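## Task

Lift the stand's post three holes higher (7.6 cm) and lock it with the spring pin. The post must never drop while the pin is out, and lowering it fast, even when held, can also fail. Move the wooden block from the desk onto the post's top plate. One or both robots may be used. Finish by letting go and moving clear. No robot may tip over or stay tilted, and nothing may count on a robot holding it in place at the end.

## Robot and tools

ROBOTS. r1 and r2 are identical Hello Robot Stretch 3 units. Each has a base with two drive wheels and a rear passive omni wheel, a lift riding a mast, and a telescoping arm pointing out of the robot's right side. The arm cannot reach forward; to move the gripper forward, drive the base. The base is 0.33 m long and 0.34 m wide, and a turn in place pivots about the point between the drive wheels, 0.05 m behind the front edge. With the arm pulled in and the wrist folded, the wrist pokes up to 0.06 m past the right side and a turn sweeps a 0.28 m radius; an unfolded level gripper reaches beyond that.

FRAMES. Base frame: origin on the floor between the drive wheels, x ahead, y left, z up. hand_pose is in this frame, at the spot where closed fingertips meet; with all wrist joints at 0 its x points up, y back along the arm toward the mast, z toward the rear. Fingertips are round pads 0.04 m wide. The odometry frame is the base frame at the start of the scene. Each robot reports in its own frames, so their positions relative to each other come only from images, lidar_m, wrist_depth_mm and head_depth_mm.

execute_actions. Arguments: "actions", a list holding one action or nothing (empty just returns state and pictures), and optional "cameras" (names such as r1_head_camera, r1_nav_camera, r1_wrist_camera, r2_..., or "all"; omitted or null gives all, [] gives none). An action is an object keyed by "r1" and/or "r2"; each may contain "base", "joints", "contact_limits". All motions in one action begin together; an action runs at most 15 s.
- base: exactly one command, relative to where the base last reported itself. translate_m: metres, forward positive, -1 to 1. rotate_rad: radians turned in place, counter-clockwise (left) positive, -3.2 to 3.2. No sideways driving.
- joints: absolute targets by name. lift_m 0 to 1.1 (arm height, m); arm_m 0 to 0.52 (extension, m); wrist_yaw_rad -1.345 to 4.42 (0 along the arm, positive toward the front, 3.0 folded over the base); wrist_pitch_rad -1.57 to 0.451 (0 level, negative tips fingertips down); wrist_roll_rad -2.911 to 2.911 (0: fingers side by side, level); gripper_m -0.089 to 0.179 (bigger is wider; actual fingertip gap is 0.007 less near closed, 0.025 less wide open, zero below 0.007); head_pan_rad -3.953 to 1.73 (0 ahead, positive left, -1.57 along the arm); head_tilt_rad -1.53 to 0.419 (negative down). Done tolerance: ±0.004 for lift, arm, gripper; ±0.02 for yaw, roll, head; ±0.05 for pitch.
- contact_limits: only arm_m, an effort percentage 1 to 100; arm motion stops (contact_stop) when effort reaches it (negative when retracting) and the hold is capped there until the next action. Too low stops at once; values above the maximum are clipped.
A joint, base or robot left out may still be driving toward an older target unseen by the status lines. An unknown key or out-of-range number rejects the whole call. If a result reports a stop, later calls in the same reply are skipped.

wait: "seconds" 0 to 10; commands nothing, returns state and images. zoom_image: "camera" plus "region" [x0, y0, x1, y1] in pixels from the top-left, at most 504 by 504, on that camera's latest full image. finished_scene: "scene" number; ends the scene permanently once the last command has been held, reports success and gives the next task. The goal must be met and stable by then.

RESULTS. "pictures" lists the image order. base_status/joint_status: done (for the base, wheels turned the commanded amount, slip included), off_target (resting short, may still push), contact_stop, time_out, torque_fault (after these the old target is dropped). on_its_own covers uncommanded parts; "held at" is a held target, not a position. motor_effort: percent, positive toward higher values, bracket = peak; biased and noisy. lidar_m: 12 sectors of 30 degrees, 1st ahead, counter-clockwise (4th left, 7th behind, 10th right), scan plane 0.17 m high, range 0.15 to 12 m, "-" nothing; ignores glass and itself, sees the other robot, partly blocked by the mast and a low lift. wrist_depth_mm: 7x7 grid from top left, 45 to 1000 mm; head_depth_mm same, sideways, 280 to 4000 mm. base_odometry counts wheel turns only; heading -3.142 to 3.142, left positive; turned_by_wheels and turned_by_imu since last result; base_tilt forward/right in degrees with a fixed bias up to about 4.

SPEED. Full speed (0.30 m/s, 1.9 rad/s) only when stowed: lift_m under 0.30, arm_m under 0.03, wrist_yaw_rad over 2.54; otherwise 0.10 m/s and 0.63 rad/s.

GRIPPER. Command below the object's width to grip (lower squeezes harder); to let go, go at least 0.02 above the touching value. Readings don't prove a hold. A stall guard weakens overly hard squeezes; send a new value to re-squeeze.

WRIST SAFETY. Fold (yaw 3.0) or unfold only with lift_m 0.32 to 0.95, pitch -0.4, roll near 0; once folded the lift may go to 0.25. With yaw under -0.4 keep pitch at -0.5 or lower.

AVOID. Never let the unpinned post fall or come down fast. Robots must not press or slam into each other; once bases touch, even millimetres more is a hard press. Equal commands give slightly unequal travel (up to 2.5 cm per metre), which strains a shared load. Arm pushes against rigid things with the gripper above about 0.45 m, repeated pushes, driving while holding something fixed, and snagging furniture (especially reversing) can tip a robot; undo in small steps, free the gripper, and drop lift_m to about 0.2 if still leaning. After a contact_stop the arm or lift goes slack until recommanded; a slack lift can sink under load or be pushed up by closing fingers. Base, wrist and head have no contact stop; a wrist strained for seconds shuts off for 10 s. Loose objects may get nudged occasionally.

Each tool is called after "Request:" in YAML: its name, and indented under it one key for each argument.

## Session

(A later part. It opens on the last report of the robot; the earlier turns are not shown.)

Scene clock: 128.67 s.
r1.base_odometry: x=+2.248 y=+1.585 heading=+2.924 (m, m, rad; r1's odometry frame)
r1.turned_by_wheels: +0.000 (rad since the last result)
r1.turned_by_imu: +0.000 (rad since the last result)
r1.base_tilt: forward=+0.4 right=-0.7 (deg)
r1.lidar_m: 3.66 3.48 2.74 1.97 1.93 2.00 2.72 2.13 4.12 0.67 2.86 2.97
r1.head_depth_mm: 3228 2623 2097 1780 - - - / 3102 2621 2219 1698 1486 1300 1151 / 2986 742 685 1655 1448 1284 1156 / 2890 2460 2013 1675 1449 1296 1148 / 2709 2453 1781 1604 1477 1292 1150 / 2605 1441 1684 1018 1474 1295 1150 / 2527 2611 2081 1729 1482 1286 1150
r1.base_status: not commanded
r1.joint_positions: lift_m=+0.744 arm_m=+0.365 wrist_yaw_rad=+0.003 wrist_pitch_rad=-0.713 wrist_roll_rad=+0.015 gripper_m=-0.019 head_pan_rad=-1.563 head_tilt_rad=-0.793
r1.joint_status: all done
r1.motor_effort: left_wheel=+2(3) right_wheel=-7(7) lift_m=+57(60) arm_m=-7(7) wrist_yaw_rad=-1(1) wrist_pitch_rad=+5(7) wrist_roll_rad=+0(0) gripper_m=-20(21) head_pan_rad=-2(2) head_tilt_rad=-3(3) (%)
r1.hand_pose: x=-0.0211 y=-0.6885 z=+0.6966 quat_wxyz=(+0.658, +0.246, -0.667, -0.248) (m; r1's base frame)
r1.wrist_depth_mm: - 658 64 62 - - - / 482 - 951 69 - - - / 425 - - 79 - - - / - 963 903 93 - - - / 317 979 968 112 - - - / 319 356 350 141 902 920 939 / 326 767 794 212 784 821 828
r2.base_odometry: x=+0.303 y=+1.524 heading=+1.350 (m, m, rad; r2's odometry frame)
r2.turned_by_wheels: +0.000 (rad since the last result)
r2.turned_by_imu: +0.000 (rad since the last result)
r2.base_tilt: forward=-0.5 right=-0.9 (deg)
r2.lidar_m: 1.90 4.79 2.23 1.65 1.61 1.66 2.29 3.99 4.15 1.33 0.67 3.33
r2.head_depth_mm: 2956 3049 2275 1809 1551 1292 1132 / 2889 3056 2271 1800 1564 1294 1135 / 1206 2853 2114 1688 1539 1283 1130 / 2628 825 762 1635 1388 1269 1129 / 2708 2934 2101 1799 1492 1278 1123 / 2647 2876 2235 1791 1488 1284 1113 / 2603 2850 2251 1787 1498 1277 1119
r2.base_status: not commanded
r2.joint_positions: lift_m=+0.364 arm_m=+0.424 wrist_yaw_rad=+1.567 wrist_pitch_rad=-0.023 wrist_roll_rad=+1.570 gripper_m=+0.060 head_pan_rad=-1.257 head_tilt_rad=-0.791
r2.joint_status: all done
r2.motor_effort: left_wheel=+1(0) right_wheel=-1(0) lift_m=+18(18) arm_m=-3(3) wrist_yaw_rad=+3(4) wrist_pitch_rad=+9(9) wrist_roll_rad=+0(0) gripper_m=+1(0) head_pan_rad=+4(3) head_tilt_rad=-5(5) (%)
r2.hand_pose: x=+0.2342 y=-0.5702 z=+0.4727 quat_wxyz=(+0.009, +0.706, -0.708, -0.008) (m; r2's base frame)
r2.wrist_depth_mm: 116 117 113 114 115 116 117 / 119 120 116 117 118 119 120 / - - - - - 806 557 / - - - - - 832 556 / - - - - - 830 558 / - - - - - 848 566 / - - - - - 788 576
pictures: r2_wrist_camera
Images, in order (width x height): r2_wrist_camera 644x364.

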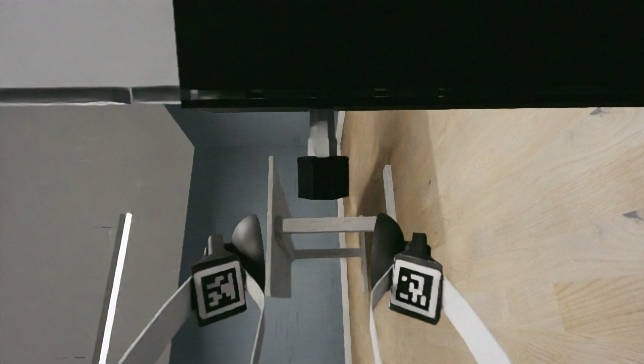

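Request:
execute_actions:
  actions:
    - {"r1":{"joints":{"gripper_m":-0.024}},"r2":{"base":{"translate_m":-0.007},"joints":{"arm_m":0.458},"contact_limits":{"arm_m":16}}}
  cameras: []

Request:
execute_actions:
  actions:
    - {"r2":{"joints":{"gripper_m":-0.085,"arm_m":0.462}}}
  cameras: []

Request:
execute_actions:
  actions:
    - {"r2":{"joints":{"arm_m":0.424},"contact_limits":{"arm_m":40}}}
  cameras: ["r2_wrist_camera"]

Request:
execute_actions:
  actions:
    - {"r1":{"joints":{"lift_m":0.7575}}}
  cameras: ["r2_wrist_camera"]

Request:
execute_actions:
  actions:
    - {"r2":{"joints":{"gripper_m":0.06}}}
  cameras: []

Request:
execute_actions:
  actions:
    - {"r1":{"joints":{"lift_m":0.7705}},"r2":{"joints":{"wrist_yaw_rad":1.57}}}
  cameras: ["r2_wrist_camera"]

Scene clock: 136.10 s.
r1.base_odometry: x=+2.248 y=+1.585 heading=+2.924 (m, m, rad; r1's odometry frame)
r1.turned_by_wheels: +0.000 (rad since the last result)
r1.turned_by_imu: +0.001 (rad since the last result)
r1.base_tilt: forward=+0.5 right=-0.6 (deg)
r1.lidar_m: 3.64 3.50 2.74 1.97 1.94 1.99 2.72 2.14 4.11 0.67 2.86 2.96
r1.head_depth_mm: 3217 2627 2094 1788 - - - / 3095 2612 2219 1703 1494 1302 1150 / 3035 741 682 1659 1452 1287 1152 / 2880 2432 2022 1723 1459 1293 1150 / 2687 2449 1884 1616 1488 1296 1150 / 2607 1429 1737 1009 1484 1291 1148 / 2513 2618 2080 1692 1479 1294 1148
r1.base_status: not commanded
r1.joint_positions: lift_m=+0.744 arm_m=+0.365 wrist_yaw_rad=+0.003 wrist_pitch_rad=-0.713 wrist_roll_rad=+0.015 gripper_m=-0.020 head_pan_rad=-1.563 head_tilt_rad=-0.793
r1.joint_status: all done
r1.motor_effort: left_wheel=+2(2) right_wheel=-7(7) lift_m=+57(57) arm_m=-7(7) wrist_yaw_rad=-1(1) wrist_pitch_rad=+5(5) wrist_roll_rad=+0(1) gripper_m=-21(47) head_pan_rad=-2(2) head_tilt_rad=-2(4) (%)
r1.hand_pose: x=-0.0211 y=-0.6885 z=+0.6966 quat_wxyz=(+0.658, +0.246, -0.667, -0.248) (m; r1's base frame)
r1.wrist_depth_mm: - 665 64 62 - - - / 475 - 929 69 - - - / 435 - 998 79 - - - / - 959 894 93 - - - / 963 960 959 112 - - - / 322 365 357 141 923 902 927 / 320 334 762 212 796 814 818
r2.base_odometry: x=+0.301 y=+1.518 heading=+1.350 (m, m, rad; r2's odometry frame)
r2.turned_by_wheels: +0.000 (rad since the last result)
r2.turned_by_imu: +0.001 (rad since the last result)
r2.base_tilt: forward=-0.5 right=-0.9 (deg)
r2.lidar_m: 1.91 4.81 2.23 1.64 1.61 1.65 2.29 3.98 4.13 1.33 0.67 3.31
r2.head_depth_mm: 2959 3091 2266 1813 1556 1294 1131 / 2876 3075 2295 1817 1468 1297 1149 / 1206 2867 2116 1681 1437 1290 1126 / 2621 828 761 1623 1396 1281 1122 / 2726 2875 2102 1810 1495 1285 1121 / 2677 2860 2246 1777 1493 1280 1122 / 2643 2845 2236 1778 1487 1276 1113
r2.base_status: done
r2.joint_positions: lift_m=+0.364 arm_m=+0.458 wrist_yaw_rad=+1.568 wrist_pitch_rad=-0.023 wrist_roll_rad=+1.570 gripper_m=+0.060 head_pan_rad=-1.257 head_tilt_rad=-0.791
r2.joint_status: all done
r2.motor_effort: left_wheel=+1(1) right_wheel=-1(6) lift_m=+18(18) arm_m=+3(5) wrist_yaw_rad=+3(3) wrist_pitch_rad=+9(9) wrist_roll_rad=+0(0) gripper_m=+1(1) head_pan_rad=+1(1) head_tilt_rad=-5(5) (%)
r2.contact_limits: arm_m 16 (drawing in: default 26, maximum 43; extending or still: default 36, maximum 59)
r2.hand_pose: x=+0.2342 y=-0.6035 z=+0.4727 quat_wxyz=(+0.009, +0.706, -0.708, -0.008) (m; r2's base frame)
r2.wrist_depth_mm: - - - - - 811 553 / - - - - - 126 127 / 129 129 125 126 127 128 130 / - 142 129 130 131 136 133 / - - - - - 842 561 / - - - - - 860 571 / - - - - - 790 570
pictures: none
No camera images: the call's "cameras" was empty. Leave "cameras" out to get every camera's image.

Scene clock: 138.03 s.
r1.base_odometry: x=+2.248 y=+1.585 heading=+2.924 (m, m, rad; r1's odometry frame)
r1.turned_by_wheels: +0.000 (rad since the last result)
r1.turned_by_imu: +0.000 (rad since the last result)
r1.base_tilt: forward=+0.5 right=-0.6 (deg)
r1.lidar_m: 3.64 3.50 2.74 1.97 1.93 1.99 2.71 2.13 4.13 0.67 2.86 2.96
r1.head_depth_mm: 3216 2661 2098 1790 - - - / 3084 2609 2223 1690 1490 1295 1153 / 2960 741 683 1657 1447 1289 1153 / 2836 2458 2020 1711 1457 1294 1149 / 2719 2428 1879 1605 1481 1294 1155 / 2603 1439 1733 1005 1470 1293 1150 / 2508 2619 2083 1692 1477 1293 1147
r1.base_status: not commanded
r1.joint_positions: lift_m=+0.744 arm_m=+0.365 wrist_yaw_rad=+0.003 wrist_pitch_rad=-0.713 wrist_roll_rad=+0.015 gripper_m=-0.020 head_pan_rad=-1.563 head_tilt_rad=-0.793
r1.joint_status: not commanded
r1.motor_effort: left_wheel=+2(2) right_wheel=-7(7) lift_m=+57(57) arm_m=-8(7) wrist_yaw_rad=-1(0) wrist_pitch_rad=+5(5) wrist_roll_rad=+0(0) gripper_m=-20(20) head_pan_rad=-1(2) head_tilt_rad=-4(2) (%)
r1.hand_pose: x=-0.0211 y=-0.6885 z=+0.6966 quat_wxyz=(+0.658, +0.246, -0.667, -0.248) (m; r1's base frame)
r1.wrist_depth_mm: - 661 64 62 - - - / 483 - 945 69 - - - / 431 - 991 79 - - - / - 945 887 93 - - - / 962 946 947 112 - - - / 319 367 341 141 928 892 913 / 313 333 773 212 810 825 852
r2.base_odometry: x=+0.301 y=+1.518 heading=+1.352 (m, m, rad; r2's odometry frame)
r2.turned_by_wheels: +0.002 (rad since the last result)
r2.turned_by_imu: +0.003 (rad since the last result)
r2.base_tilt: forward=-0.5 right=-0.9 (deg)
r2.lidar_m: 1.91 4.80 2.22 1.64 1.60 1.66 2.29 3.96 4.16 1.32 0.67 3.33
r2.head_depth_mm: 2943 3046 2283 1832 1526 1299 1130 / 2902 3042 2282 1797 1468 1295 1148 / 1202 2887 2099 1687 1436 1289 1126 / 2652 824 761 1619 1399 1273 1125 / 2718 2906 2103 1799 1496 1282 1123 / 2626 2884 2228 1790 1485 1287 1117 / 2627 2813 2217 1793 1493 1271 1118
r2.base_status: not commanded
r2.joint_positions: lift_m=+0.364 arm_m=+0.462 wrist_yaw_rad=+1.564 wrist_pitch_rad=-0.023 wrist_roll_rad=+1.570 gripper_m=-0.083 head_pan_rad=-1.257 head_tilt_rad=-0.791
r2.joint_status: all done
r2.on_its_own: left_wheel is at rest, and its effort (+20) is outside its rest range (-18 to +18); right_wheel is at rest, and its effort (-36) is outside its rest range (-18 to +18)
r2.motor_effort: left_wheel=+20(20) right_wheel=-36(35) lift_m=+18(18) arm_m=+2(4) wrist_yaw_rad=+7(7) wrist_pitch_rad=+9(11) wrist_roll_rad=+0(0) gripper_m=-38(100) head_pan_rad=+2(3) head_tilt_rad=-4(4) (%)
r2.hand_pose: x=+0.2342 y=-0.6086 z=+0.4727 quat_wxyz=(+0.009, +0.705, -0.710, -0.008) (m; r2's base frame)
r2.wrist_depth_mm: - - - - - 809 553 / - - - - - 723 497 / 124 126 121 122 124 124 126 / 137 129 124 126 127 128 129 / - - - 147 - 848 565 / - - - - - 836 566 / - - - - - 861 564
pictures: none
No camera images: the call's "cameras" was empty. Leave "cameras" out to get every camera's image.

Scene clock: 139.37 s.
r1.base_odometry: x=+2.248 y=+1.585 heading=+2.924 (m, m, rad; r1's odometry frame)
r1.turned_by_wheels: +0.000 (rad since the last result)
r1.turned_by_imu: +0.000 (rad since the last result)
r1.base_tilt: forward=+0.4 right=-0.5 (deg)
r1.lidar_m: 3.66 3.50 2.74 1.97 1.93 1.99 2.72 2.13 4.10 0.66 2.86 2.97
r1.head_depth_mm: 3220 2641 2105 1772 - - - / 3104 2647 2216 1682 1481 1298 1158 / 3047 740 683 1658 1458 1294 1148 / 2859 2471 2021 1729 1453 1300 1146 / 2689 2448 1886 1602 1486 1295 1152 / 2575 1439 1725 1029 1477 1296 1147 / 2523 2621 2082 1692 1477 1294 1146
r1.base_status: not commanded
r1.joint_positions: lift_m=+0.744 arm_m=+0.365 wrist_yaw_rad=+0.003 wrist_pitch_rad=-0.713 wrist_roll_rad=+0.015 gripper_m=-0.020 head_pan_rad=-1.563 head_tilt_rad=-0.793
r1.joint_status: not commanded
r1.motor_effort: left_wheel=+2(2) right_wheel=-7(6) lift_m=+57(57) arm_m=-7(7) wrist_yaw_rad=-2(1) wrist_pitch_rad=+5(5) wrist_roll_rad=+0(0) gripper_m=-20(21) head_pan_rad=-2(2) head_tilt_rad=-4(2) (%)
r1.hand_pose: x=-0.0211 y=-0.6885 z=+0.6966 quat_wxyz=(+0.658, +0.246, -0.667, -0.248) (m; r1's base frame)
r1.wrist_depth_mm: - 668 64 62 - - - / 484 - 938 69 - - - / 439 - 989 80 - - - / - 952 881 93 - - - / 331 972 939 112 - - - / 327 356 352 140 935 913 922 / 746 335 782 212 792 826 846
r2.base_odometry: x=+0.301 y=+1.518 heading=+1.350 (m, m, rad; r2's odometry frame)
r2.turned_by_wheels: -0.002 (rad since the last result)
r2.turned_by_imu: -0.002 (rad since the last result)
r2.base_tilt: forward=-0.5 right=-0.7 (deg)
r2.lidar_m: 1.91 4.80 2.23 1.64 1.60 1.65 2.29 3.97 4.12 1.32 0.67 3.31
r2.head_depth_mm: 2973 3076 2305 1822 1556 1288 1135 / 2857 3044 2271 1830 1563 1288 1154 / 1203 2842 2122 1683 1528 1286 1123 / 2630 828 764 1626 1415 1272 1121 / 2722 2896 2079 1788 1499 1287 1122 / 2643 2844 2257 1801 1502 1275 1117 / 2630 2873 2241 1763 1486 1281 1123
r2.base_status: not commanded
r2.joint_positions: lift_m=+0.364 arm_m=+0.425 wrist_yaw_rad=+1.474 wrist_pitch_rad=-0.025 wrist_roll_rad=+1.570 gripper_m=-0.077 head_pan_rad=-1.257 head_tilt_rad=-0.791
r2.joint_status: all done
r2.on_its_own: gripper_m is held at -0.078, not at your -0.085, by its stall guard, which is still easing; wrist_yaw_rad is at rest, and its effort (+100) is outside its rest range (-12 to +12)
r2.motor_effort: left_wheel=+2(20) right_wheel=-8(38) lift_m=+18(18) arm_m=-14(14) wrist_yaw_rad=+100(100) wrist_pitch_rad=+10(10) wrist_roll_rad=+0(0) gripper_m=-35(39) head_pan_rad=+2(2) head_tilt_rad=-4(4) (%)
r2.contact_limits: arm_m 40 (drawing in: default 26, maximum 43; extending or still: default 36, maximum 59)
r2.hand_pose: x=+0.2330 y=-0.5949 z=+0.4722 quat_wxyz=(+0.009, +0.672, -0.741, -0.009) (m; r2's base frame)
r2.wrist_depth_mm: - - - - - 828 547 / - 136 132 133 134 135 136 / 136 137 133 134 135 135 138 / - - - - - 777 533 / - - - 148 - 835 558 / - - - - - 842 572 / - - - - - 839 562
pictures: r2_wrist_camera
Images, in order (width x height): r2_wrist_camera 644x364.

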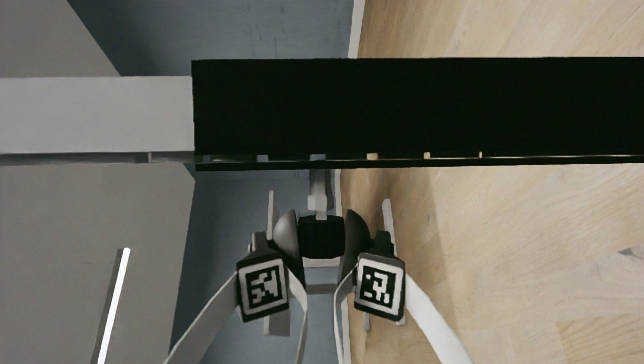

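Scene clock: 140.97 s.
r1.base_odometry: x=+2.248 y=+1.585 heading=+2.924 (m, m, rad; r1's odometry frame)
r1.turned_by_wheels: +0.000 (rad since the last result)
r1.turned_by_imu: +0.011 (rad since the last result)
r1.base_tilt: forward=+0.2 right=-0.4 (deg)
r1.lidar_m: 3.64 3.50 2.72 1.97 1.94 2.00 2.74 2.13 4.07 0.66 1.23 2.97
r1.head_depth_mm: 3180 2619 2106 1801 - - - / 3069 2604 - 1688 1463 1297 1150 / 2990 733 - 1654 1442 1286 1151 / 2800 2402 2024 1735 1448 1298 1148 / 2670 2328 1761 1588 1471 1291 1148 / 2605 1433 1673 1031 1471 1299 1152 / 2509 2596 2065 1727 1476 1290 1154
r1.base_status: not commanded
r1.joint_positions: lift_m=+0.757 arm_m=+0.366 wrist_yaw_rad=-0.002 wrist_pitch_rad=-0.747 wrist_roll_rad=+0.015 gripper_m=-0.017 head_pan_rad=-1.563 head_tilt_rad=-0.793
r1.joint_status: all done
r1.on_its_own: gripper_m is held at -0.018, not at your -0.024, by its stall guard, which is not easing now
r1.motor_effort: left_wheel=+0(2) right_wheel=-2(7) lift_m=+63(66) arm_m=-8(8) wrist_yaw_rad=+1(2) wrist_pitch_rad=+21(23) wrist_roll_rad=+0(0) gripper_m=-20(21) head_pan_rad=-2(2) head_tilt_rad=-3(3) (%)
r1.hand_pose: x=-0.0219 y=-0.6820 z=+0.7034 quat_wxyz=(+0.653, +0.256, -0.663, -0.261) (m; r1's base frame)
r1.wrist_depth_mm: - - 62 59 - - - / 454 - 983 66 - - - / 426 - 970 77 - - - / - - 904 91 - - - / 322 942 963 112 - - - / 327 364 - 144 882 897 921 / 751 333 777 225 798 817 820
r2.base_odometry: x=+0.301 y=+1.518 heading=+1.350 (m, m, rad; r2's odometry frame)
r2.turned_by_wheels: +0.000 (rad since the last result)
r2.turned_by_imu: +0.001 (rad since the last result)
r2.base_tilt: forward=-0.5 right=-0.8 (deg)
r2.lidar_m: 1.91 4.81 2.22 1.64 1.60 1.65 2.29 3.97 4.14 1.32 0.67 3.32
r2.head_depth_mm: 2950 3045 2301 1820 1552 1298 1126 / 2916 3030 2280 1806 1583 1291 1152 / 1205 2877 2114 1676 1530 1292 1124 / 2632 816 761 1622 1408 1280 1124 / 2708 2865 2095 1807 1503 1285 1123 / 2660 2870 2217 1795 1499 1277 1121 / 2571 2814 2216 1803 1490 1276 1119
r2.base_status: not commanded
r2.joint_positions: lift_m=+0.364 arm_m=+0.424 wrist_yaw_rad=+1.443 wrist_pitch_rad=-0.026 wrist_roll_rad=+1.570 gripper_m=-0.070 head_pan_rad=-1.257 head_tilt_rad=-0.791
r2.joint_status: not commanded
r2.on_its_own: wrist_yaw_rad is held at +1.457, not at your +1.570, by its stall guard, which is not easing now; gripper_m is held at -0.071, not at your -0.085, by its stall guard, which is still easing; wrist_yaw_rad is at rest, and its effort (+15) is outside its rest range (-12 to +12)
r2.motor_effort: left_wheel=+7(8) right_wheel=-13(13) lift_m=+18(18) arm_m=-6(15) wrist_yaw_rad=+15(100) wrist_pitch_rad=+10(10) wrist_roll_rad=+0(0) gripper_m=-33(36) head_pan_rad=+3(2) head_tilt_rad=-4(4) (%)
r2.hand_pose: x=+0.2321 y=-0.6019 z=+0.4720 quat_wxyz=(+0.010, +0.661, -0.751, -0.009) (m; r2's base frame)
r2.wrist_depth_mm: - - - - - 814 546 / - - 134 135 136 137 138 / 137 138 134 135 136 137 139 / - - - - - 732 501 / - - - 149 - 823 563 / - - - - - 816 559 / - - - - - 841 559
pictures: r2_wrist_camera
Images, in order (width x height): r2_wrist_camera 644x364.

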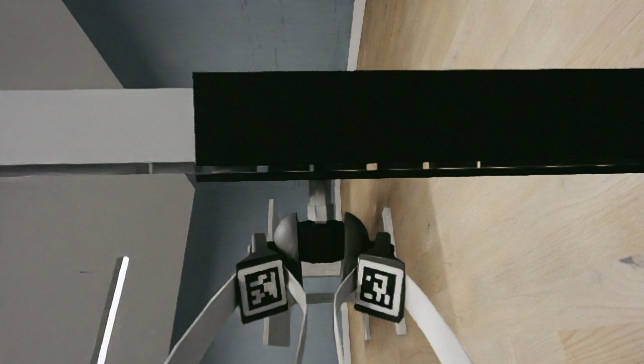

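Scene clock: 142.77 s.
r1.base_odometry: x=+2.248 y=+1.585 heading=+2.924 (m, m, rad; r1's odometry frame)
r1.turned_by_wheels: +0.000 (rad since the last result)
r1.turned_by_imu: +0.000 (rad since the last result)
r1.base_tilt: forward=+0.2 right=-0.1 (deg)
r1.lidar_m: 3.63 3.50 2.71 1.97 1.93 1.99 2.75 2.12 4.07 0.66 1.23 2.98
r1.head_depth_mm: 3187 2626 2113 1786 - - - / 3073 2587 - 1679 1466 1297 1146 / 3017 732 - 1649 1441 1289 1153 / 2842 2454 2020 1677 1442 1288 1146 / 2696 2362 1767 1589 1476 1293 1155 / 2615 1429 1670 1032 1477 1294 1145 / 2490 2586 2075 1718 1473 1293 1152
r1.base_status: not commanded
r1.joint_positions: lift_m=+0.757 arm_m=+0.366 wrist_yaw_rad=-0.002 wrist_pitch_rad=-0.747 wrist_roll_rad=+0.015 gripper_m=-0.017 head_pan_rad=-1.563 head_tilt_rad=-0.793
r1.joint_status: not commanded
r1.on_its_own: gripper_m is held at -0.018, not at your -0.024, by its stall guard, which is not easing now
r1.motor_effort: left_wheel=+0(0) right_wheel=-2(3) lift_m=+63(62) arm_m=-8(8) wrist_yaw_rad=+1(1) wrist_pitch_rad=+21(21) wrist_roll_rad=-1(0) gripper_m=-20(20) head_pan_rad=-2(1) head_tilt_rad=-4(4) (%)
r1.hand_pose: x=-0.0219 y=-0.6820 z=+0.7034 quat_wxyz=(+0.653, +0.256, -0.663, -0.261) (m; r1's base frame)
r1.wrist_depth_mm: - - 61 59 - - - / 458 - - 66 - - - / 426 - 953 77 - - - / - - 908 91 - - - / 324 971 983 112 - - - / 326 360 - 144 883 894 897 / 754 333 782 224 789 815 815
r2.base_odometry: x=+0.301 y=+1.518 heading=+1.350 (m, m, rad; r2's odometry frame)
r2.turned_by_wheels: -0.001 (rad since the last result)
r2.turned_by_imu: -0.001 (rad since the last result)
r2.base_tilt: forward=-0.5 right=-0.9 (deg)
r2.lidar_m: 1.91 4.80 2.22 1.64 1.60 1.65 2.29 3.98 4.14 1.33 0.67 3.32
r2.head_depth_mm: 2965 3053 2324 1826 1554 1303 1128 / 2874 3103 2273 1812 1559 1290 1150 / 1202 2771 2137 1688 1543 1286 1121 / 2608 811 760 1627 1404 1269 1124 / 2748 2901 2089 1790 1498 1282 1121 / 2704 2874 2224 1792 1490 1277 1121 / 2615 2861 2221 1802 1494 1274 1122
r2.base_status: not commanded
r2.joint_positions: lift_m=+0.364 arm_m=+0.424 wrist_yaw_rad=+1.453 wrist_pitch_rad=-0.023 wrist_roll_rad=+1.570 gripper_m=+0.060 head_pan_rad=-1.257 head_tilt_rad=-0.791
r2.joint_status: all done
r2.on_its_own: wrist_yaw_rad is held at +1.457, not at your +1.570, by its stall guard, which is not easing now
r2.motor_effort: left_wheel=+1(6) right_wheel=+0(13) lift_m=+18(18) arm_m=-3(6) wrist_yaw_rad=+2(16) wrist_pitch_rad=+9(11) wrist_roll_rad=+0(0) gripper_m=+0(79) head_pan_rad=+3(2) head_tilt_rad=-5(4) (%)
r2.hand_pose: x=+0.2325 y=-0.5992 z=+0.4727 quat_wxyz=(+0.009, +0.664, -0.747, -0.008) (m; r2's base frame)
r2.wrist_depth_mm: - - - - - 826 558 / - - 133 134 135 137 137 / 137 138 134 136 136 137 139 / - - - 154 - 772 553 / - - - - - 833 558 / - - - - - 838 558 / - - - - - 783 573
pictures: none
No camera images: the call's "cameras" was empty. Leave "cameras" out to get every camera's image.

Scene clock: 143.87 s.
r1.base_odometry: x=+2.248 y=+1.585 heading=+2.924 (m, m, rad; r1's odometry frame)
r1.turned_by_wheels: +0.000 (rad since the last result)
r1.turned_by_imu: +0.005 (rad since the last result)
r1.base_tilt: forward=-0.1 right=+0.1 (deg)
r1.lidar_m: 3.62 3.50 2.70 1.97 1.94 2.00 2.75 2.13 4.06 0.66 1.22 2.98
r1.head_depth_mm: 3152 2595 2119 - - - 1146 / 3031 2564 - 1678 1467 1285 1147 / 2974 727 - 1627 1438 1290 1148 / 2833 2419 2010 1663 1442 1293 1146 / 2679 2349 1763 1584 1470 1293 1147 / 2583 1428 1666 1018 1483 1291 1153 / 2492 2572 2065 1719 1475 1291 1148
r1.base_status: not commanded
r1.joint_positions: lift_m=+0.769 arm_m=+0.366 wrist_yaw_rad=+0.000 wrist_pitch_rad=-0.778 wrist_roll_rad=+0.015 gripper_m=-0.017 head_pan_rad=-1.563 head_tilt_rad=-0.793
r1.joint_status: all done
r1.on_its_own: gripper_m is held at -0.018, not at your -0.024, by its stall guard, which is not easing now; wrist_pitch_rad is at rest, and its effort (+35) is outside its rest range (-20 to +32)
r1.motor_effort: left_wheel=+0(0) right_wheel=+1(5) lift_m=+66(69) arm_m=-8(8) wrist_yaw_rad=+1(1) wrist_pitch_rad=+35(36) wrist_roll_rad=+0(1) gripper_m=-19(21) head_pan_rad=-2(2) head_tilt_rad=-3(3) (%)
r1.hand_pose: x=-0.0215 y=-0.6761 z=+0.7111 quat_wxyz=(+0.650, +0.266, -0.659, -0.270) (m; r1's base frame)
r1.wrist_depth_mm: - - 60 57 - - - / 451 - 987 65 - - - / 426 - 920 75 - - - / - - 894 90 - - - / 325 397 949 113 976 986 992 / 331 375 - 151 917 885 906 / 764 765 788 285 796 803 831
r2.base_odometry: x=+0.301 y=+1.518 heading=+1.350 (m, m, rad; r2's odometry frame)
r2.turned_by_wheels: +0.000 (rad since the last result)
r2.turned_by_imu: +0.000 (rad since the last result)
r2.base_tilt: forward=-0.5 right=-0.8 (deg)
r2.lidar_m: 1.91 4.81 2.23 1.64 1.60 1.65 2.28 3.98 4.13 1.32 0.67 3.32
r2.head_depth_mm: 2970 3043 2267 1810 1536 1302 1135 / 2909 3062 2285 1805 1564 1299 1147 / 1185 2911 2125 1685 1547 1281 1128 / 1205 803 761 985 1387 1281 1125 / 2715 2852 2097 1807 1494 1285 1125 / 2683 2847 2235 1787 1498 1281 1121 / 2615 2841 2229 1791 1482 1267 1115
r2.base_status: not commanded
r2.joint_positions: lift_m=+0.364 arm_m=+0.424 wrist_yaw_rad=+1.567 wrist_pitch_rad=-0.023 wrist_roll_rad=+1.570 gripper_m=+0.060 head_pan_rad=-1.257 head_tilt_rad=-0.791
r2.joint_status: all done
r2.motor_effort: left_wheel=+0(0) right_wheel=+0(0) lift_m=+18(18) arm_m=-3(3) wrist_yaw_rad=+3(6) wrist_pitch_rad=+9(9) wrist_roll_rad=+0(0) gripper_m=+0(0) head_pan_rad=+1(2) head_tilt_rad=-4(3) (%)
r2.hand_pose: x=+0.2342 y=-0.5702 z=+0.4727 quat_wxyz=(+0.009, +0.706, -0.708, -0.008) (m; r2's base frame)
r2.wrist_depth_mm: 123 124 120 121 122 123 123 / 126 127 124 124 125 126 127 / - - - - - 776 556 / - - - - - 845 555 / - - - - - 826 563 / - - - - - 846 565 / - - - - - 786 559
pictures: r2_wrist_camera
Images, in order (width x height): r2_wrist_camera 644x364.

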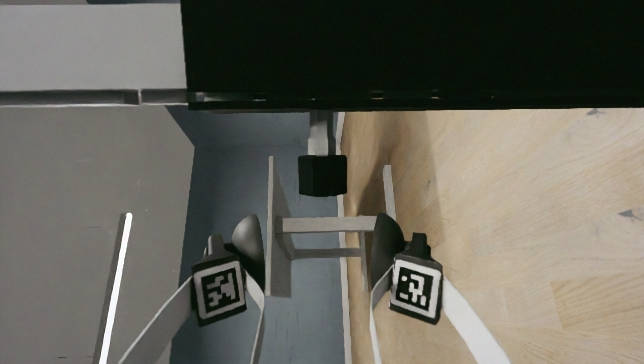

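Request:
execute_actions:
  actions:
    - {"r1":{"joints":{"lift_m":0.746}},"r2":{"base":{"translate_m":0.009},"joints":{"arm_m":0.458},"contact_limits":{"arm_m":16}}}
  cameras: []

Request:
execute_actions:
  actions:
    - {"r1":{"joints":{"gripper_m":0.09,"lift_m":0.742}}}
  cameras: ["r1_wrist_camera","r2_wrist_camera"]

Scene clock: 148.00 s.
r1.base_odometry: x=+2.248 y=+1.585 heading=+2.923 (m, m, rad; r1's odometry frame)
r1.turned_by_wheels: +0.000 (rad since the last result)
r1.turned_by_imu: -0.001 (rad since the last result)
r1.base_tilt: forward=+0.5 right=-0.5 (deg)
r1.lidar_m: 3.61 3.50 2.71 1.97 1.93 1.99 2.75 2.12 4.06 0.67 2.86 2.97
r1.head_depth_mm: 3257 2635 2108 1775 - - - / 3095 2631 2227 1695 1483 1298 1148 / 2977 742 - 1634 1460 1292 1156 / 2848 2530 2043 1738 1449 1293 1148 / 2650 1586 1783 1590 1485 1293 1149 / 2582 1435 1726 1009 1484 1290 1153 / 2501 2594 2095 1719 1485 1292 1146
r1.base_status: not commanded
r1.joint_positions: lift_m=+0.746 arm_m=+0.366 wrist_yaw_rad=-0.010 wrist_pitch_rad=-0.721 wrist_roll_rad=+0.015 gripper_m=-0.018 head_pan_rad=-1.563 head_tilt_rad=-0.793
r1.joint_status: all done
r1.on_its_own: gripper_m is held at -0.018, not at your -0.024, by its stall guard, which is not easing now
r1.motor_effort: left_wheel=-5(18) right_wheel=+10(15) lift_m=+35(59) arm_m=-8(8) wrist_yaw_rad=+7(8) wrist_pitch_rad=+9(35) wrist_roll_rad=+0(0) gripper_m=-18(20) head_pan_rad=-2(2) head_tilt_rad=-3(3) (%)
r1.hand_pose: x=-0.0233 y=-0.6871 z=+0.6976 quat_wxyz=(+0.656, +0.244, -0.667, -0.255) (m; r1's base frame)
r1.wrist_depth_mm: - 650 - 62 65 - - / - - - 70 - - - / 417 - - 80 - - - / - - 920 94 - - - / 977 981 955 114 - - - / 298 366 - 144 916 909 925 / 303 338 778 211 816 830 831
r2.base_odometry: x=+0.303 y=+1.526 heading=+1.350 (m, m, rad; r2's odometry frame)
r2.turned_by_wheels: +0.000 (rad since the last result)
r2.turned_by_imu: +0.001 (rad since the last result)
r2.base_tilt: forward=-0.4 right=-0.8 (deg)
r2.lidar_m: 1.90 4.79 2.23 1.65 1.61 1.66 2.30 3.98 4.15 1.32 0.67 3.30
r2.head_depth_mm: 2975 3039 2261 1817 1546 1295 1126 / 2888 3081 2284 1817 1471 1298 1151 / 1200 2762 2114 1676 1441 1292 1123 / 2665 835 757 1635 1380 1278 1121 / 2706 2884 2096 1803 1497 1282 1122 / 2681 2850 2247 1789 1500 1282 1126 / 2628 2860 2243 1776 1491 1272 1113
r2.base_status: done
r2.joint_positions: lift_m=+0.364 arm_m=+0.458 wrist_yaw_rad=+1.567 wrist_pitch_rad=-0.023 wrist_roll_rad=+1.570 gripper_m=+0.060 head_pan_rad=-1.257 head_tilt_rad=-0.791
r2.joint_status: all done
r2.motor_effort: left_wheel=+2(4) right_wheel=-1(2) lift_m=+18(18) arm_m=+3(5) wrist_yaw_rad=+3(3) wrist_pitch_rad=+9(9) wrist_roll_rad=+0(0) gripper_m=+1(1) head_pan_rad=+4(2) head_tilt_rad=-5(4) (%)
r2.contact_limits: arm_m 16 (drawing in: default 26, maximum 43; extending or still: default 36, maximum 59)
r2.hand_pose: x=+0.2342 y=-0.6035 z=+0.4727 quat_wxyz=(+0.009, +0.706, -0.708, -0.008) (m; r2's base frame)
r2.wrist_depth_mm: - - - - - 827 545 / - - 115 115 116 117 118 / 120 120 117 117 118 119 121 / - 133 120 121 122 123 124 / - - - - - 829 567 / - - - - - 825 565 / - - - - - 806 568
pictures: none
No camera images: the call's "cameras" was empty. Leave "cameras" out to get every camera's image.

Scene clock: 149.57 s.
r1.base_odometry: x=+2.248 y=+1.585 heading=+2.924 (m, m, rad; r1's odometry frame)
r1.turned_by_wheels: +0.000 (rad since the last result)
r1.turned_by_imu: +0.001 (rad since the last result)
r1.base_tilt: forward=+0.4 right=-0.4 (deg)
r1.lidar_m: 3.63 3.50 2.70 1.97 1.94 2.00 2.75 2.13 4.05 0.66 2.87 2.98
r1.head_depth_mm: 3241 2638 2092 1775 - - - / 3110 2619 2225 1696 1484 1299 1153 / 2963 746 723 1653 1460 1291 1147 / 2831 2542 2031 1688 1453 1295 1150 / 2672 2369 1785 1593 1478 1291 1152 / 2606 1460 1729 1010 1479 1302 1146 / 2482 2628 2085 1736 1470 1291 1145
r1.base_status: not commanded
r1.joint_positions: lift_m=+0.742 arm_m=+0.365 wrist_yaw_rad=-0.003 wrist_pitch_rad=-0.715 wrist_roll_rad=+0.015 gripper_m=+0.090 head_pan_rad=-1.563 head_tilt_rad=-0.793
r1.joint_status: all done
r1.motor_effort: left_wheel=-2(6) right_wheel=+2(10) lift_m=+27(34) arm_m=-4(9) wrist_yaw_rad=+2(7) wrist_pitch_rad=+6(9) wrist_roll_rad=+0(0) gripper_m=+1(78) head_pan_rad=-2(2) head_tilt_rad=-3(4) (%)
r1.hand_pose: x=-0.0221 y=-0.6879 z=+0.6949 quat_wxyz=(+0.657, +0.245, -0.667, -0.250) (m; r1's base frame)
r1.wrist_depth_mm: - 613 - 63 64 - - / - - - 71 - - - / 410 - - 81 - - - / - - 921 94 - - - / 952 963 976 114 - - - / 297 608 902 144 901 925 918 / 299 339 778 223 827 827 843
r2.base_odometry: x=+0.303 y=+1.526 heading=+1.350 (m, m, rad; r2's odometry frame)
r2.turned_by_wheels: +0.000 (rad since the last result)
r2.turned_by_imu: +0.000 (rad since the last result)
r2.base_tilt: forward=-0.5 right=-0.8 (deg)
r2.lidar_m: 1.90 4.79 2.24 1.65 1.61 1.65 2.30 3.98 4.14 1.32 0.67 3.32
r2.head_depth_mm: 2956 3046 2267 1822 1554 1292 1132 / 2878 3094 2284 1810 1467 1288 1146 / 1203 2769 2104 1690 1434 1282 1123 / 2666 841 755 1649 1399 1281 1121 / 2712 2923 2100 1742 1494 1281 1121 / 2659 2829 2238 1797 1491 1274 1120 / 2604 2804 2218 1772 1497 1280 1120
r2.base_status: not commanded
r2.joint_positions: lift_m=+0.364 arm_m=+0.458 wrist_yaw_rad=+1.567 wrist_pitch_rad=-0.023 wrist_roll_rad=+1.570 gripper_m=+0.060 head_pan_rad=-1.257 head_tilt_rad=-0.791
r2.joint_status: not commanded
r2.motor_effort: left_wheel=+1(1) right_wheel=-1(1) lift_m=+18(18) arm_m=+3(3) wrist_yaw_rad=+3(2) wrist_pitch_rad=+9(9) wrist_roll_rad=+0(0) gripper_m=+0(1) head_pan_rad=+2(3) head_tilt_rad=-4(5) (%)
r2.hand_pose: x=+0.2342 y=-0.6035 z=+0.4727 quat_wxyz=(+0.009, +0.706, -0.708, -0.008) (m; r2's base frame)
r2.wrist_depth_mm: - - - - - 822 550 / - - 114 116 117 118 118 / 120 120 116 117 118 119 120 / - 133 119 120 122 123 124 / - - - - - 839 563 / - - - - - 833 568 / - - - - - 773 573
pictures: r1_wrist_camera, r2_wrist_camera
Images, in order (width x height): r1_wrist_camera 644x364, r2_wrist_camera 644x364.

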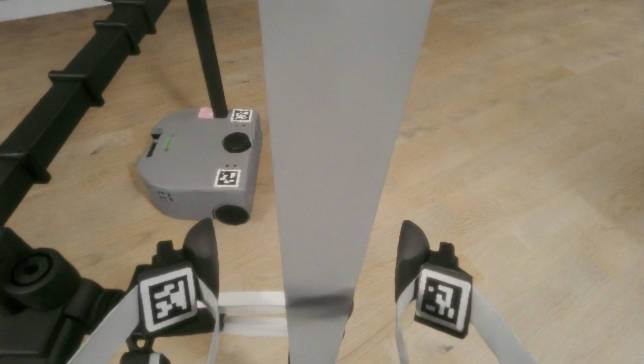

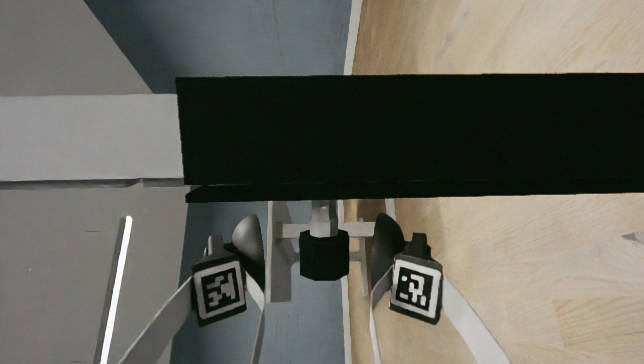

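Request:
execute_actions:
  actions:
    - {"r1":{"base":{"translate_m":-0.007},"joints":{"lift_m":0.74}}}
  cameras: []

Request:
execute_actions:
  actions:
    - {"r1":{"joints":{"gripper_m":-0.023}}}
  cameras: ["r1_wrist_camera"]

Request:
execute_actions:
  actions:
    - {"r1":{"joints":{"lift_m":0.7435}},"r2":{"joints":{"gripper_m":-0.085,"arm_m":0.462}}}
  cameras: []

Request:
execute_actions:
  actions:
    - {"r2":{"joints":{"arm_m":0.422},"contact_limits":{"arm_m":40}}}
  cameras: ["r2_wrist_camera"]

Request:
execute_actions:
  actions:
    - {"r1":{"joints":{"lift_m":0.755}}}
  cameras: ["r2_wrist_camera"]

Request:
execute_actions:
  actions:
    - {"r2":{"joints":{"gripper_m":0.06}}}
  cameras: ["r2_wrist_camera"]

Scene clock: 158.17 s.
r1.base_odometry: x=+2.255 y=+1.583 heading=+2.924 (m, m, rad; r1's odometry frame)
r1.turned_by_wheels: +0.000 (rad since the last result)
r1.turned_by_imu: +0.001 (rad since the last result)
r1.base_tilt: forward=+0.5 right=-0.6 (deg)
r1.lidar_m: 3.63 3.48 2.70 1.97 1.93 1.99 2.74 2.12 4.06 0.67 2.86 2.98
r1.head_depth_mm: 3261 2675 2097 1776 - - - / 3104 2650 2237 1677 1481 1297 1146 / 2989 747 724 1658 1456 1289 1153 / 2812 2455 2032 1717 1457 1297 1153 / 2642 2367 1779 1599 1481 1294 1149 / 2597 1453 1684 1006 1482 1292 1151 / 2485 2608 2100 1692 1475 1296 1147
r1.base_status: done
r1.joint_positions: lift_m=+0.740 arm_m=+0.365 wrist_yaw_rad=-0.002 wrist_pitch_rad=-0.715 wrist_roll_rad=+0.015 gripper_m=+0.090 head_pan_rad=-1.563 head_tilt_rad=-0.793
r1.joint_status: all done
r1.motor_effort: left_wheel=-2(5) right_wheel=+1(5) lift_m=+28(28) arm_m=-3(3) wrist_yaw_rad=+2(2) wrist_pitch_rad=+6(6) wrist_roll_rad=-1(0) gripper_m=+1(1) head_pan_rad=-2(2) head_tilt_rad=-3(3) (%)
r1.hand_pose: x=-0.0220 y=-0.6879 z=+0.6928 quat_wxyz=(+0.657, +0.245, -0.667, -0.250) (m; r1's base frame)
r1.wrist_depth_mm: - 626 66 63 - - - / 484 - 912 71 - - - / 421 - 978 81 - - - / - - 908 95 - - - / 932 983 969 114 - - - / 302 621 356 150 881 932 931 / 306 338 752 223 817 827 832
r2.base_odometry: x=+0.303 y=+1.526 heading=+1.350 (m, m, rad; r2's odometry frame)
r2.turned_by_wheels: +0.000 (rad since the last result)
r2.turned_by_imu: +0.000 (rad since the last result)
r2.base_tilt: forward=-0.4 right=-0.9 (deg)
r2.lidar_m: 1.90 4.79 2.23 1.65 1.61 1.65 2.30 3.98 4.16 1.33 0.67 3.33
r2.head_depth_mm: 2944 3071 2267 1819 1548 1294 1133 / 2883 3024 2276 1816 1477 1293 1153 / 1210 2751 2122 1687 1439 1286 1124 / 2612 831 755 1657 1387 1277 1127 / 2722 2879 2114 1742 1488 1274 1123 / 2654 2852 2227 1799 1493 1280 1120 / 2624 2817 2248 1780 1488 1275 1110
r2.base_status: not commanded
r2.joint_positions: lift_m=+0.364 arm_m=+0.458 wrist_yaw_rad=+1.567 wrist_pitch_rad=-0.023 wrist_roll_rad=+1.570 gripper_m=+0.060 head_pan_rad=-1.257 head_tilt_rad=-0.791
r2.joint_status: not commanded
r2.motor_effort: left_wheel=+0(1) right_wheel=-2(1) lift_m=+18(18) arm_m=+3(3) wrist_yaw_rad=+2(2) wrist_pitch_rad=+9(9) wrist_roll_rad=+0(0) gripper_m=+0(1) head_pan_rad=+3(3) head_tilt_rad=-4(4) (%)
r2.hand_pose: x=+0.2342 y=-0.6035 z=+0.4727 quat_wxyz=(+0.009, +0.706, -0.708, -0.008) (m; r2's base frame)
r2.wrist_depth_mm: - - - - - 828 551 / - - 114 115 116 117 119 / 120 120 116 117 118 119 120 / - 133 119 120 122 123 124 / - - - - - 841 563 / - - - - - 835 561 / - - - - - 774 563
pictures: none
No camera images: the call's "cameras" was empty. Leave "cameras" out to get every camera's image.

Scene clock: 159.77 s.
r1.base_odometry: x=+2.255 y=+1.583 heading=+2.924 (m, m, rad; r1's odometry frame)
r1.turned_by_wheels: +0.000 (rad since the last result)
r1.turned_by_imu: +0.000 (rad since the last result)
r1.base_tilt: forward=+0.5 right=-0.4 (deg)
r1.lidar_m: 3.63 3.51 2.69 1.96 1.93 2.00 2.74 2.13 4.05 0.67 2.87 2.98
r1.head_depth_mm: 3241 2648 2103 1772 - - - / 3085 2641 2235 1677 1489 1293 1152 / 3001 741 725 1658 1450 1284 1150 / 2851 2436 2016 1710 1451 1295 1150 / 2659 2374 1795 1598 1476 1290 1151 / 2606 1449 1693 1004 1487 1295 1148 / 2482 2631 2093 1737 1482 1293 1150
r1.base_status: not commanded
r1.joint_positions: lift_m=+0.740 arm_m=+0.365 wrist_yaw_rad=+0.001 wrist_pitch_rad=-0.706 wrist_roll_rad=+0.015 gripper_m=-0.022 head_pan_rad=-1.563 head_tilt_rad=-0.793
r1.joint_status: all done
r1.motor_effort: left_wheel=+0(0) right_wheel=-3(4) lift_m=+36(35) arm_m=-4(4) wrist_yaw_rad=+0(2) wrist_pitch_rad=+2(6) wrist_roll_rad=-1(0) gripper_m=-20(94) head_pan_rad=-2(1) head_tilt_rad=-3(2) (%)
r1.hand_pose: x=-0.0213 y=-0.6895 z=+0.6941 quat_wxyz=(+0.659, +0.243, -0.668, -0.246) (m; r1's base frame)
r1.wrist_depth_mm: - 616 64 61 - - - / - - 927 69 - - - / 416 - 978 79 - - - / - - 904 92 - - - / 949 980 957 111 - - - / 302 363 - 139 906 933 920 / 302 335 780 198 784 824 833
r2.base_odometry: x=+0.303 y=+1.526 heading=+1.350 (m, m, rad; r2's odometry frame)
r2.turned_by_wheels: +0.000 (rad since the last result)
r2.turned_by_imu: +0.000 (rad since the last result)
r2.base_tilt: forward=-0.5 right=-0.9 (deg)
r2.lidar_m: 1.91 4.80 2.24 1.64 1.61 1.66 2.29 3.97 4.12 1.33 0.67 3.30
r2.head_depth_mm: 2966 3074 2265 1823 1548 1294 1131 / 2885 3036 2262 1822 1469 1290 1148 / 1211 2774 2122 1679 1444 1288 1128 / 2599 828 761 1625 1388 1277 1116 / 2730 2904 2083 1797 1500 1285 1119 / 2679 2822 2241 1787 1482 1283 1116 / 2607 2865 2223 1779 1483 1274 1120
r2.base_status: not commanded
r2.joint_positions: lift_m=+0.364 arm_m=+0.458 wrist_yaw_rad=+1.567 wrist_pitch_rad=-0.023 wrist_roll_rad=+1.570 gripper_m=+0.060 head_pan_rad=-1.257 head_tilt_rad=-0.791
r2.joint_status: not commanded
r2.motor_effort: left_wheel=+1(1) right_wheel=-1(1) lift_m=+18(18) arm_m=+3(3) wrist_yaw_rad=+2(2) wrist_pitch_rad=+9(9) wrist_roll_rad=+0(0) gripper_m=+0(0) head_pan_rad=+3(1) head_tilt_rad=-4(4) (%)
r2.hand_pose: x=+0.2342 y=-0.6035 z=+0.4727 quat_wxyz=(+0.009, +0.706, -0.708, -0.008) (m; r2's base frame)
r2.wrist_depth_mm: - - - - - 829 549 / - - 115 115 117 117 119 / 120 121 116 117 118 119 120 / - 133 120 121 122 123 124 / - - - - - 841 560 / - - - - - 820 572 / - - - - - 788 569
pictures: r1_wrist_camera
Images, in order (width x height): r1_wrist_camera 644x364.

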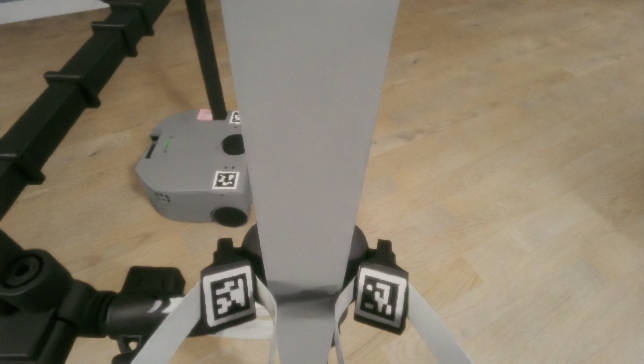

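Scene clock: 161.70 s.
r1.base_odometry: x=+2.255 y=+1.583 heading=+2.924 (m, m, rad; r1's odometry frame)
r1.turned_by_wheels: +0.000 (rad since the last result)
r1.turned_by_imu: +0.000 (rad since the last result)
r1.base_tilt: forward=+0.3 right=-0.6 (deg)
r1.lidar_m: 3.63 3.52 2.69 1.96 1.93 1.99 2.75 2.12 4.06 0.67 2.87 2.97
r1.head_depth_mm: 3225 2644 2082 1790 - - - / 3090 2640 2246 1691 1477 1289 1153 / 2947 739 722 1654 1452 1284 1147 / 2815 2435 2027 1715 1451 1293 1144 / 2693 2376 1783 1596 1483 1295 1150 / 2603 1442 1675 1010 1484 1290 1145 / 2493 2622 2099 1735 1482 1287 1149
r1.base_status: not commanded
r1.joint_positions: lift_m=+0.743 arm_m=+0.365 wrist_yaw_rad=+0.002 wrist_pitch_rad=-0.712 wrist_roll_rad=+0.015 gripper_m=-0.022 head_pan_rad=-1.563 head_tilt_rad=-0.793
r1.joint_status: all done
r1.motor_effort: left_wheel=+1(1) right_wheel=-4(4) lift_m=+57(57) arm_m=-4(3) wrist_yaw_rad=+0(1) wrist_pitch_rad=+5(5) wrist_roll_rad=-1(0) gripper_m=-20(21) head_pan_rad=-2(2) head_tilt_rad=-3(4) (%)
r1.hand_pose: x=-0.0213 y=-0.6885 z=+0.6959 quat_wxyz=(+0.658, +0.245, -0.667, -0.248) (m; r1's base frame)
r1.wrist_depth_mm: - 623 64 61 - - - / - - 948 69 - - - / 412 - 986 79 - - - / - - 896 93 - - - / 948 986 978 112 - - - / 292 366 - 140 917 905 924 / 303 336 768 211 785 810 834
r2.base_odometry: x=+0.303 y=+1.527 heading=+1.353 (m, m, rad; r2's odometry frame)
r2.turned_by_wheels: +0.003 (rad since the last result)
r2.turned_by_imu: +0.005 (rad since the last result)
r2.base_tilt: forward=-0.4 right=-0.8 (deg)
r2.lidar_m: 1.90 4.80 2.22 1.65 1.61 1.66 2.31 3.98 4.15 1.33 0.67 3.32
r2.head_depth_mm: 2953 3072 2284 1812 1529 1291 1128 / 2900 3091 2267 1799 1482 1289 1141 / 1214 2751 2100 1692 1432 1287 1130 / 2650 840 762 974 1418 1272 1123 / 2716 2891 2108 1802 1493 1283 1118 / 2678 2878 2234 1787 1489 1279 1118 / 2587 2844 2231 1779 1489 1279 1123
r2.base_status: not commanded
r2.joint_positions: lift_m=+0.364 arm_m=+0.462 wrist_yaw_rad=+1.562 wrist_pitch_rad=-0.022 wrist_roll_rad=+1.570 gripper_m=-0.083 head_pan_rad=-1.257 head_tilt_rad=-0.791
r2.joint_status: all done
r2.on_its_own: left_wheel is at rest, and its effort (+31) is outside its rest range (-18 to +18); right_wheel is at rest, and its effort (-55) is outside its rest range (-18 to +18)
r2.motor_effort: left_wheel=+31(30) right_wheel=-55(54) lift_m=+18(18) arm_m=+2(5) wrist_yaw_rad=+9(9) wrist_pitch_rad=+8(12) wrist_roll_rad=+0(0) gripper_m=-38(100) head_pan_rad=+3(2) head_tilt_rad=-4(5) (%)
r2.hand_pose: x=+0.2343 y=-0.6091 z=+0.4730 quat_wxyz=(+0.009, +0.704, -0.710, -0.007) (m; r2's base frame)
r2.wrist_depth_mm: - - - - - 835 551 / - - - - - 712 513 / 114 114 110 112 112 113 114 / 126 117 113 114 115 116 117 / - - - 135 - 835 568 / - - - 132 - 856 568 / - - - - - 858 567
pictures: none
No camera images: the call's "cameras" was empty. Leave "cameras" out to get every camera's image.

Scene clock: 163.93 s.
r1.base_odometry: x=+2.255 y=+1.583 heading=+2.924 (m, m, rad; r1's odometry frame)
r1.turned_by_wheels: +0.000 (rad since the last result)
r1.turned_by_imu: +0.000 (rad since the last result)
r1.base_tilt: forward=+0.5 right=-0.4 (deg)
r1.lidar_m: 3.62 3.50 2.69 1.96 1.93 2.00 2.75 2.12 4.05 0.66 2.86 2.98
r1.head_depth_mm: 3228 2618 2113 1794 - - - / 3125 2635 2226 1696 1481 1295 1150 / 3002 741 724 1649 1448 1286 1151 / 2848 2439 2048 1680 1456 1296 1151 / 2647 2353 1790 1596 1480 1293 1149 / 2613 1438 1731 1035 1481 1298 1148 / 2495 2617 2087 1734 1480 1299 1146
r1.base_status: not commanded
r1.joint_positions: lift_m=+0.743 arm_m=+0.365 wrist_yaw_rad=+0.002 wrist_pitch_rad=-0.712 wrist_roll_rad=+0.015 gripper_m=-0.022 head_pan_rad=-1.563 head_tilt_rad=-0.793
r1.joint_status: not commanded
r1.motor_effort: left_wheel=+1(1) right_wheel=-4(5) lift_m=+57(57) arm_m=-3(3) wrist_yaw_rad=+0(1) wrist_pitch_rad=+5(5) wrist_roll_rad=+0(0) gripper_m=-20(21) head_pan_rad=-2(2) head_tilt_rad=-4(3) (%)
r1.hand_pose: x=-0.0213 y=-0.6885 z=+0.6958 quat_wxyz=(+0.658, +0.245, -0.667, -0.248) (m; r1's base frame)
r1.wrist_depth_mm: - 600 64 61 - - - / - - 945 69 - - - / 418 - 985 79 - - - / - - 900 93 - - - / 317 955 978 112 - - - / 321 359 - 140 912 903 932 / 324 761 786 211 806 831 831
r2.base_odometry: x=+0.303 y=+1.526 heading=+1.350 (m, m, rad; r2's odometry frame)
r2.turned_by_wheels: -0.003 (rad since the last result)
r2.turned_by_imu: -0.003 (rad since the last result)
r2.base_tilt: forward=-0.5 right=-0.9 (deg)
r2.lidar_m: 1.90 4.80 2.23 1.65 1.60 1.66 2.29 3.98 4.15 1.32 0.67 3.34
r2.head_depth_mm: 2946 3105 2298 1819 1559 1293 1133 / 2888 3026 2267 1831 1558 1294 1140 / 1206 2760 2116 1668 1540 1288 1120 / 2624 826 761 1608 1395 1278 1121 / 2723 2899 2091 1800 1495 1287 1117 / 2649 2860 2242 1785 1492 1275 1121 / 2594 2840 2210 1782 1495 1273 1113
r2.base_status: not commanded
r2.joint_positions: lift_m=+0.364 arm_m=+0.422 wrist_yaw_rad=+1.567 wrist_pitch_rad=-0.023 wrist_roll_rad=+1.570 gripper_m=-0.074 head_pan_rad=-1.257 head_tilt_rad=-0.791
r2.joint_status: all done
r2.on_its_own: gripper_m is held at -0.075, not at your -0.085, by its stall guard, which is still easing
r2.motor_effort: left_wheel=+0(31) right_wheel=-1(55) lift_m=+18(18) arm_m=-3(13) wrist_yaw_rad=+2(97) wrist_pitch_rad=+9(10) wrist_roll_rad=+0(0) gripper_m=-26(38) head_pan_rad=+3(2) head_tilt_rad=-4(4) (%)
r2.contact_limits: arm_m 40 (drawing in: default 26, maximum 43; extending or still: default 36, maximum 59)
r2.hand_pose: x=+0.2343 y=-0.5681 z=+0.4728 quat_wxyz=(+0.009, +0.706, -0.708, -0.008) (m; r2's base frame)
r2.wrist_depth_mm: 114 115 111 112 113 114 115 / 117 118 114 115 116 117 118 / - - - - - 841 560 / - - - - - 832 564 / - - - - - 848 563 / - - - - - 839 559 / - - - - - 846 562
pictures: r2_wrist_camera
Images, in order (width x height): r2_wrist_camera 644x364.

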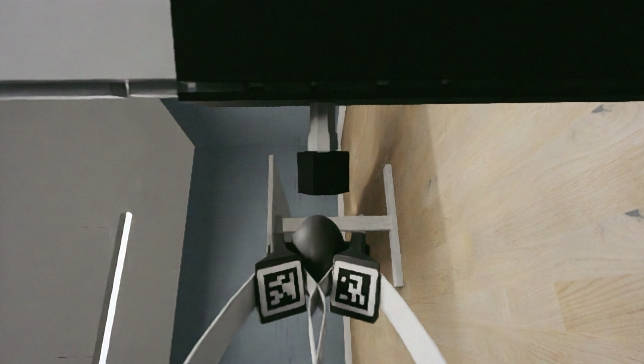

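Scene clock: 165.73 s.
r1.base_odometry: x=+2.255 y=+1.583 heading=+2.924 (m, m, rad; r1's odometry frame)
r1.turned_by_wheels: +0.000 (rad since the last result)
r1.turned_by_imu: +0.008 (rad since the last result)
r1.base_tilt: forward=+0.3 right=-0.2 (deg)
r1.lidar_m: 3.63 3.50 2.68 1.96 1.93 2.00 2.77 2.12 4.05 0.66 2.87 2.99
r1.head_depth_mm: 3209 2614 2138 1793 - - - / 3071 2599 - 1692 1464 1297 1145 / 2985 733 - 1647 1445 1276 1149 / 2849 2434 2019 1643 1451 1291 1157 / 2647 2329 1764 1595 1478 1287 1148 / 2589 1443 1722 1030 1470 1299 1150 / 2506 2594 2087 1731 1487 1288 1148
r1.base_status: not commanded
r1.joint_positions: lift_m=+0.754 arm_m=+0.365 wrist_yaw_rad=-0.001 wrist_pitch_rad=-0.742 wrist_roll_rad=+0.015 gripper_m=-0.016 head_pan_rad=-1.563 head_tilt_rad=-0.793
r1.joint_status: all done
r1.on_its_own: gripper_m is held at -0.017, not at your -0.023, by its stall guard, which is not easing now
r1.motor_effort: left_wheel=+0(1) right_wheel=-1(6) lift_m=+63(67) arm_m=-8(8) wrist_yaw_rad=+2(1) wrist_pitch_rad=+19(20) wrist_roll_rad=+0(1) gripper_m=-20(22) head_pan_rad=-2(2) head_tilt_rad=-3(3) (%)
r1.hand_pose: x=-0.0217 y=-0.6830 z=+0.7018 quat_wxyz=(+0.654, +0.254, -0.664, -0.259) (m; r1's base frame)
r1.wrist_depth_mm: - 573 63 60 - - - / 456 - 966 68 - - - / 413 - 958 78 - - - / - - 912 92 - - - / 319 946 953 113 - - - / 322 365 - 145 913 913 927 / 741 765 764 222 803 846 841
r2.base_odometry: x=+0.303 y=+1.526 heading=+1.350 (m, m, rad; r2's odometry frame)
r2.turned_by_wheels: +0.000 (rad since the last result)
r2.turned_by_imu: +0.000 (rad since the last result)
r2.base_tilt: forward=-0.5 right=-0.8 (deg)
r2.lidar_m: 1.90 4.78 2.23 1.65 1.61 1.66 2.29 3.98 4.14 1.33 0.67 3.32
r2.head_depth_mm: 2978 3050 2303 1811 1537 1291 1136 / 2891 3039 2269 1815 1558 1297 1152 / 1200 2763 2129 1678 1545 1281 1130 / 2613 809 761 1620 1384 1274 1121 / 2694 2920 2092 1806 1485 1283 1121 / 2665 2861 2244 1790 1497 1283 1122 / 2612 2853 2211 1784 1488 1273 1119
r2.base_status: not commanded
r2.joint_positions: lift_m=+0.364 arm_m=+0.422 wrist_yaw_rad=+1.567 wrist_pitch_rad=-0.023 wrist_roll_rad=+1.570 gripper_m=-0.065 head_pan_rad=-1.257 head_tilt_rad=-0.791
r2.joint_status: not commanded
r2.on_its_own: gripper_m is held at -0.066, not at your -0.085, by its stall guard, which is still easing
r2.motor_effort: left_wheel=+0(0) right_wheel=-1(1) lift_m=+18(18) arm_m=-3(3) wrist_yaw_rad=+3(2) wrist_pitch_rad=+9(9) wrist_roll_rad=+0(0) gripper_m=-23(27) head_pan_rad=+3(2) head_tilt_rad=-5(4) (%)
r2.hand_pose: x=+0.2343 y=-0.5681 z=+0.4728 quat_wxyz=(+0.009, +0.706, -0.708, -0.008) (m; r2's base frame)
r2.wrist_depth_mm: 114 114 111 112 113 114 114 / 117 118 114 115 116 117 118 / - - - - - 824 559 / - - - - - 841 561 / - - - - - 822 563 / - - - - - 838 574 / - - - - - 848 570
pictures: r2_wrist_camera
Images, in order (width x height): r2_wrist_camera 644x364.

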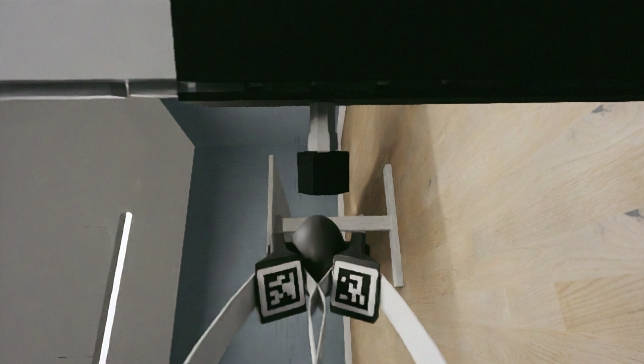

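Scene clock: 167.47 s.
r1.base_odometry: x=+2.255 y=+1.583 heading=+2.924 (m, m, rad; r1's odometry frame)
r1.turned_by_wheels: +0.000 (rad since the last result)
r1.turned_by_imu: +0.000 (rad since the last result)
r1.base_tilt: forward=+0.2 right=-0.4 (deg)
r1.lidar_m: 3.62 3.51 2.67 1.96 1.93 1.99 2.77 2.12 4.01 0.66 2.87 2.98
r1.head_depth_mm: 3178 2582 2127 1797 - - - / 3058 2621 - 1691 1465 1296 1149 / 2970 737 - 1645 1443 1289 1152 / 2824 2424 2021 1648 1451 1290 1151 / 2664 2352 1771 1600 1479 1292 1150 / 2608 1432 1719 1029 1470 1295 1151 / 2511 2609 2066 1716 1470 1295 1150
r1.base_status: not commanded
r1.joint_positions: lift_m=+0.754 arm_m=+0.365 wrist_yaw_rad=-0.001 wrist_pitch_rad=-0.742 wrist_roll_rad=+0.015 gripper_m=-0.016 head_pan_rad=-1.563 head_tilt_rad=-0.793
r1.joint_status: not commanded
r1.on_its_own: gripper_m is held at -0.017, not at your -0.023, by its stall guard, which is not easing now
r1.motor_effort: left_wheel=+0(0) right_wheel=-2(1) lift_m=+62(62) arm_m=-8(8) wrist_yaw_rad=+2(1) wrist_pitch_rad=+19(19) wrist_roll_rad=+0(0) gripper_m=-20(20) head_pan_rad=-2(1) head_tilt_rad=-4(3) (%)
r1.hand_pose: x=-0.0217 y=-0.6830 z=+0.7018 quat_wxyz=(+0.654, +0.254, -0.664, -0.259) (m; r1's base frame)
r1.wrist_depth_mm: - 584 63 60 - - - / 460 - 964 68 - - - / 410 - 971 78 - - - / - - 882 92 - - - / 319 934 981 113 - - - / 321 364 - 145 921 904 922 / 751 771 793 223 792 828 816
r2.base_odometry: x=+0.303 y=+1.526 heading=+1.350 (m, m, rad; r2's odometry frame)
r2.turned_by_wheels: +0.000 (rad since the last result)
r2.turned_by_imu: +0.000 (rad since the last result)
r2.base_tilt: forward=-0.4 right=-0.8 (deg)
r2.lidar_m: 1.91 4.80 2.23 1.64 1.61 1.65 2.29 3.97 4.14 1.33 0.67 3.31
r2.head_depth_mm: 2967 3087 2290 1813 1546 1297 1131 / 2850 3066 2290 1813 1565 1294 1145 / 1197 2787 2105 1675 1557 1286 1130 / 2622 812 761 1623 1390 1272 1130 / 2703 2870 2090 1801 1493 1278 1123 / 2629 2865 2231 1794 1493 1273 1113 / 2591 2844 2228 1769 1487 1278 1121
r2.base_status: not commanded
r2.joint_positions: lift_m=+0.364 arm_m=+0.422 wrist_yaw_rad=+1.567 wrist_pitch_rad=-0.023 wrist_roll_rad=+1.570 gripper_m=+0.060 head_pan_rad=-1.257 head_tilt_rad=-0.791
r2.joint_status: all done
r2.motor_effort: left_wheel=+0(0) right_wheel=-1(1) lift_m=+18(18) arm_m=-3(3) wrist_yaw_rad=+3(3) wrist_pitch_rad=+9(9) wrist_roll_rad=+0(0) gripper_m=+0(80) head_pan_rad=+3(1) head_tilt_rad=-4(5) (%)
r2.hand_pose: x=+0.2343 y=-0.5681 z=+0.4728 quat_wxyz=(+0.009, +0.706, -0.708, -0.008) (m; r2's base frame)
r2.wrist_depth_mm: 114 115 111 112 113 114 115 / 117 118 114 115 116 117 118 / - - - - - 814 560 / - - - - - 848 571 / - - - - - 833 557 / - - - - - 843 566 / - - - - - 790 568
pictures: r2_wrist_camera
Images, in order (width x height): r2_wrist_camera 644x364.

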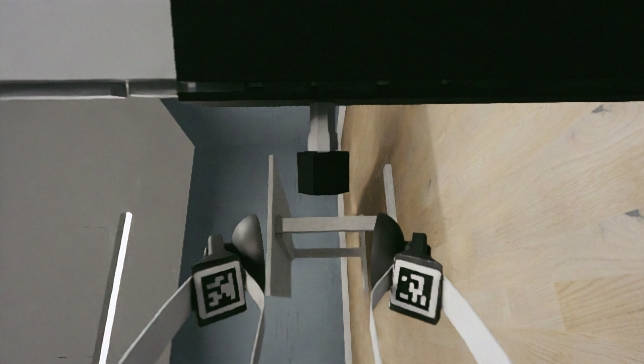

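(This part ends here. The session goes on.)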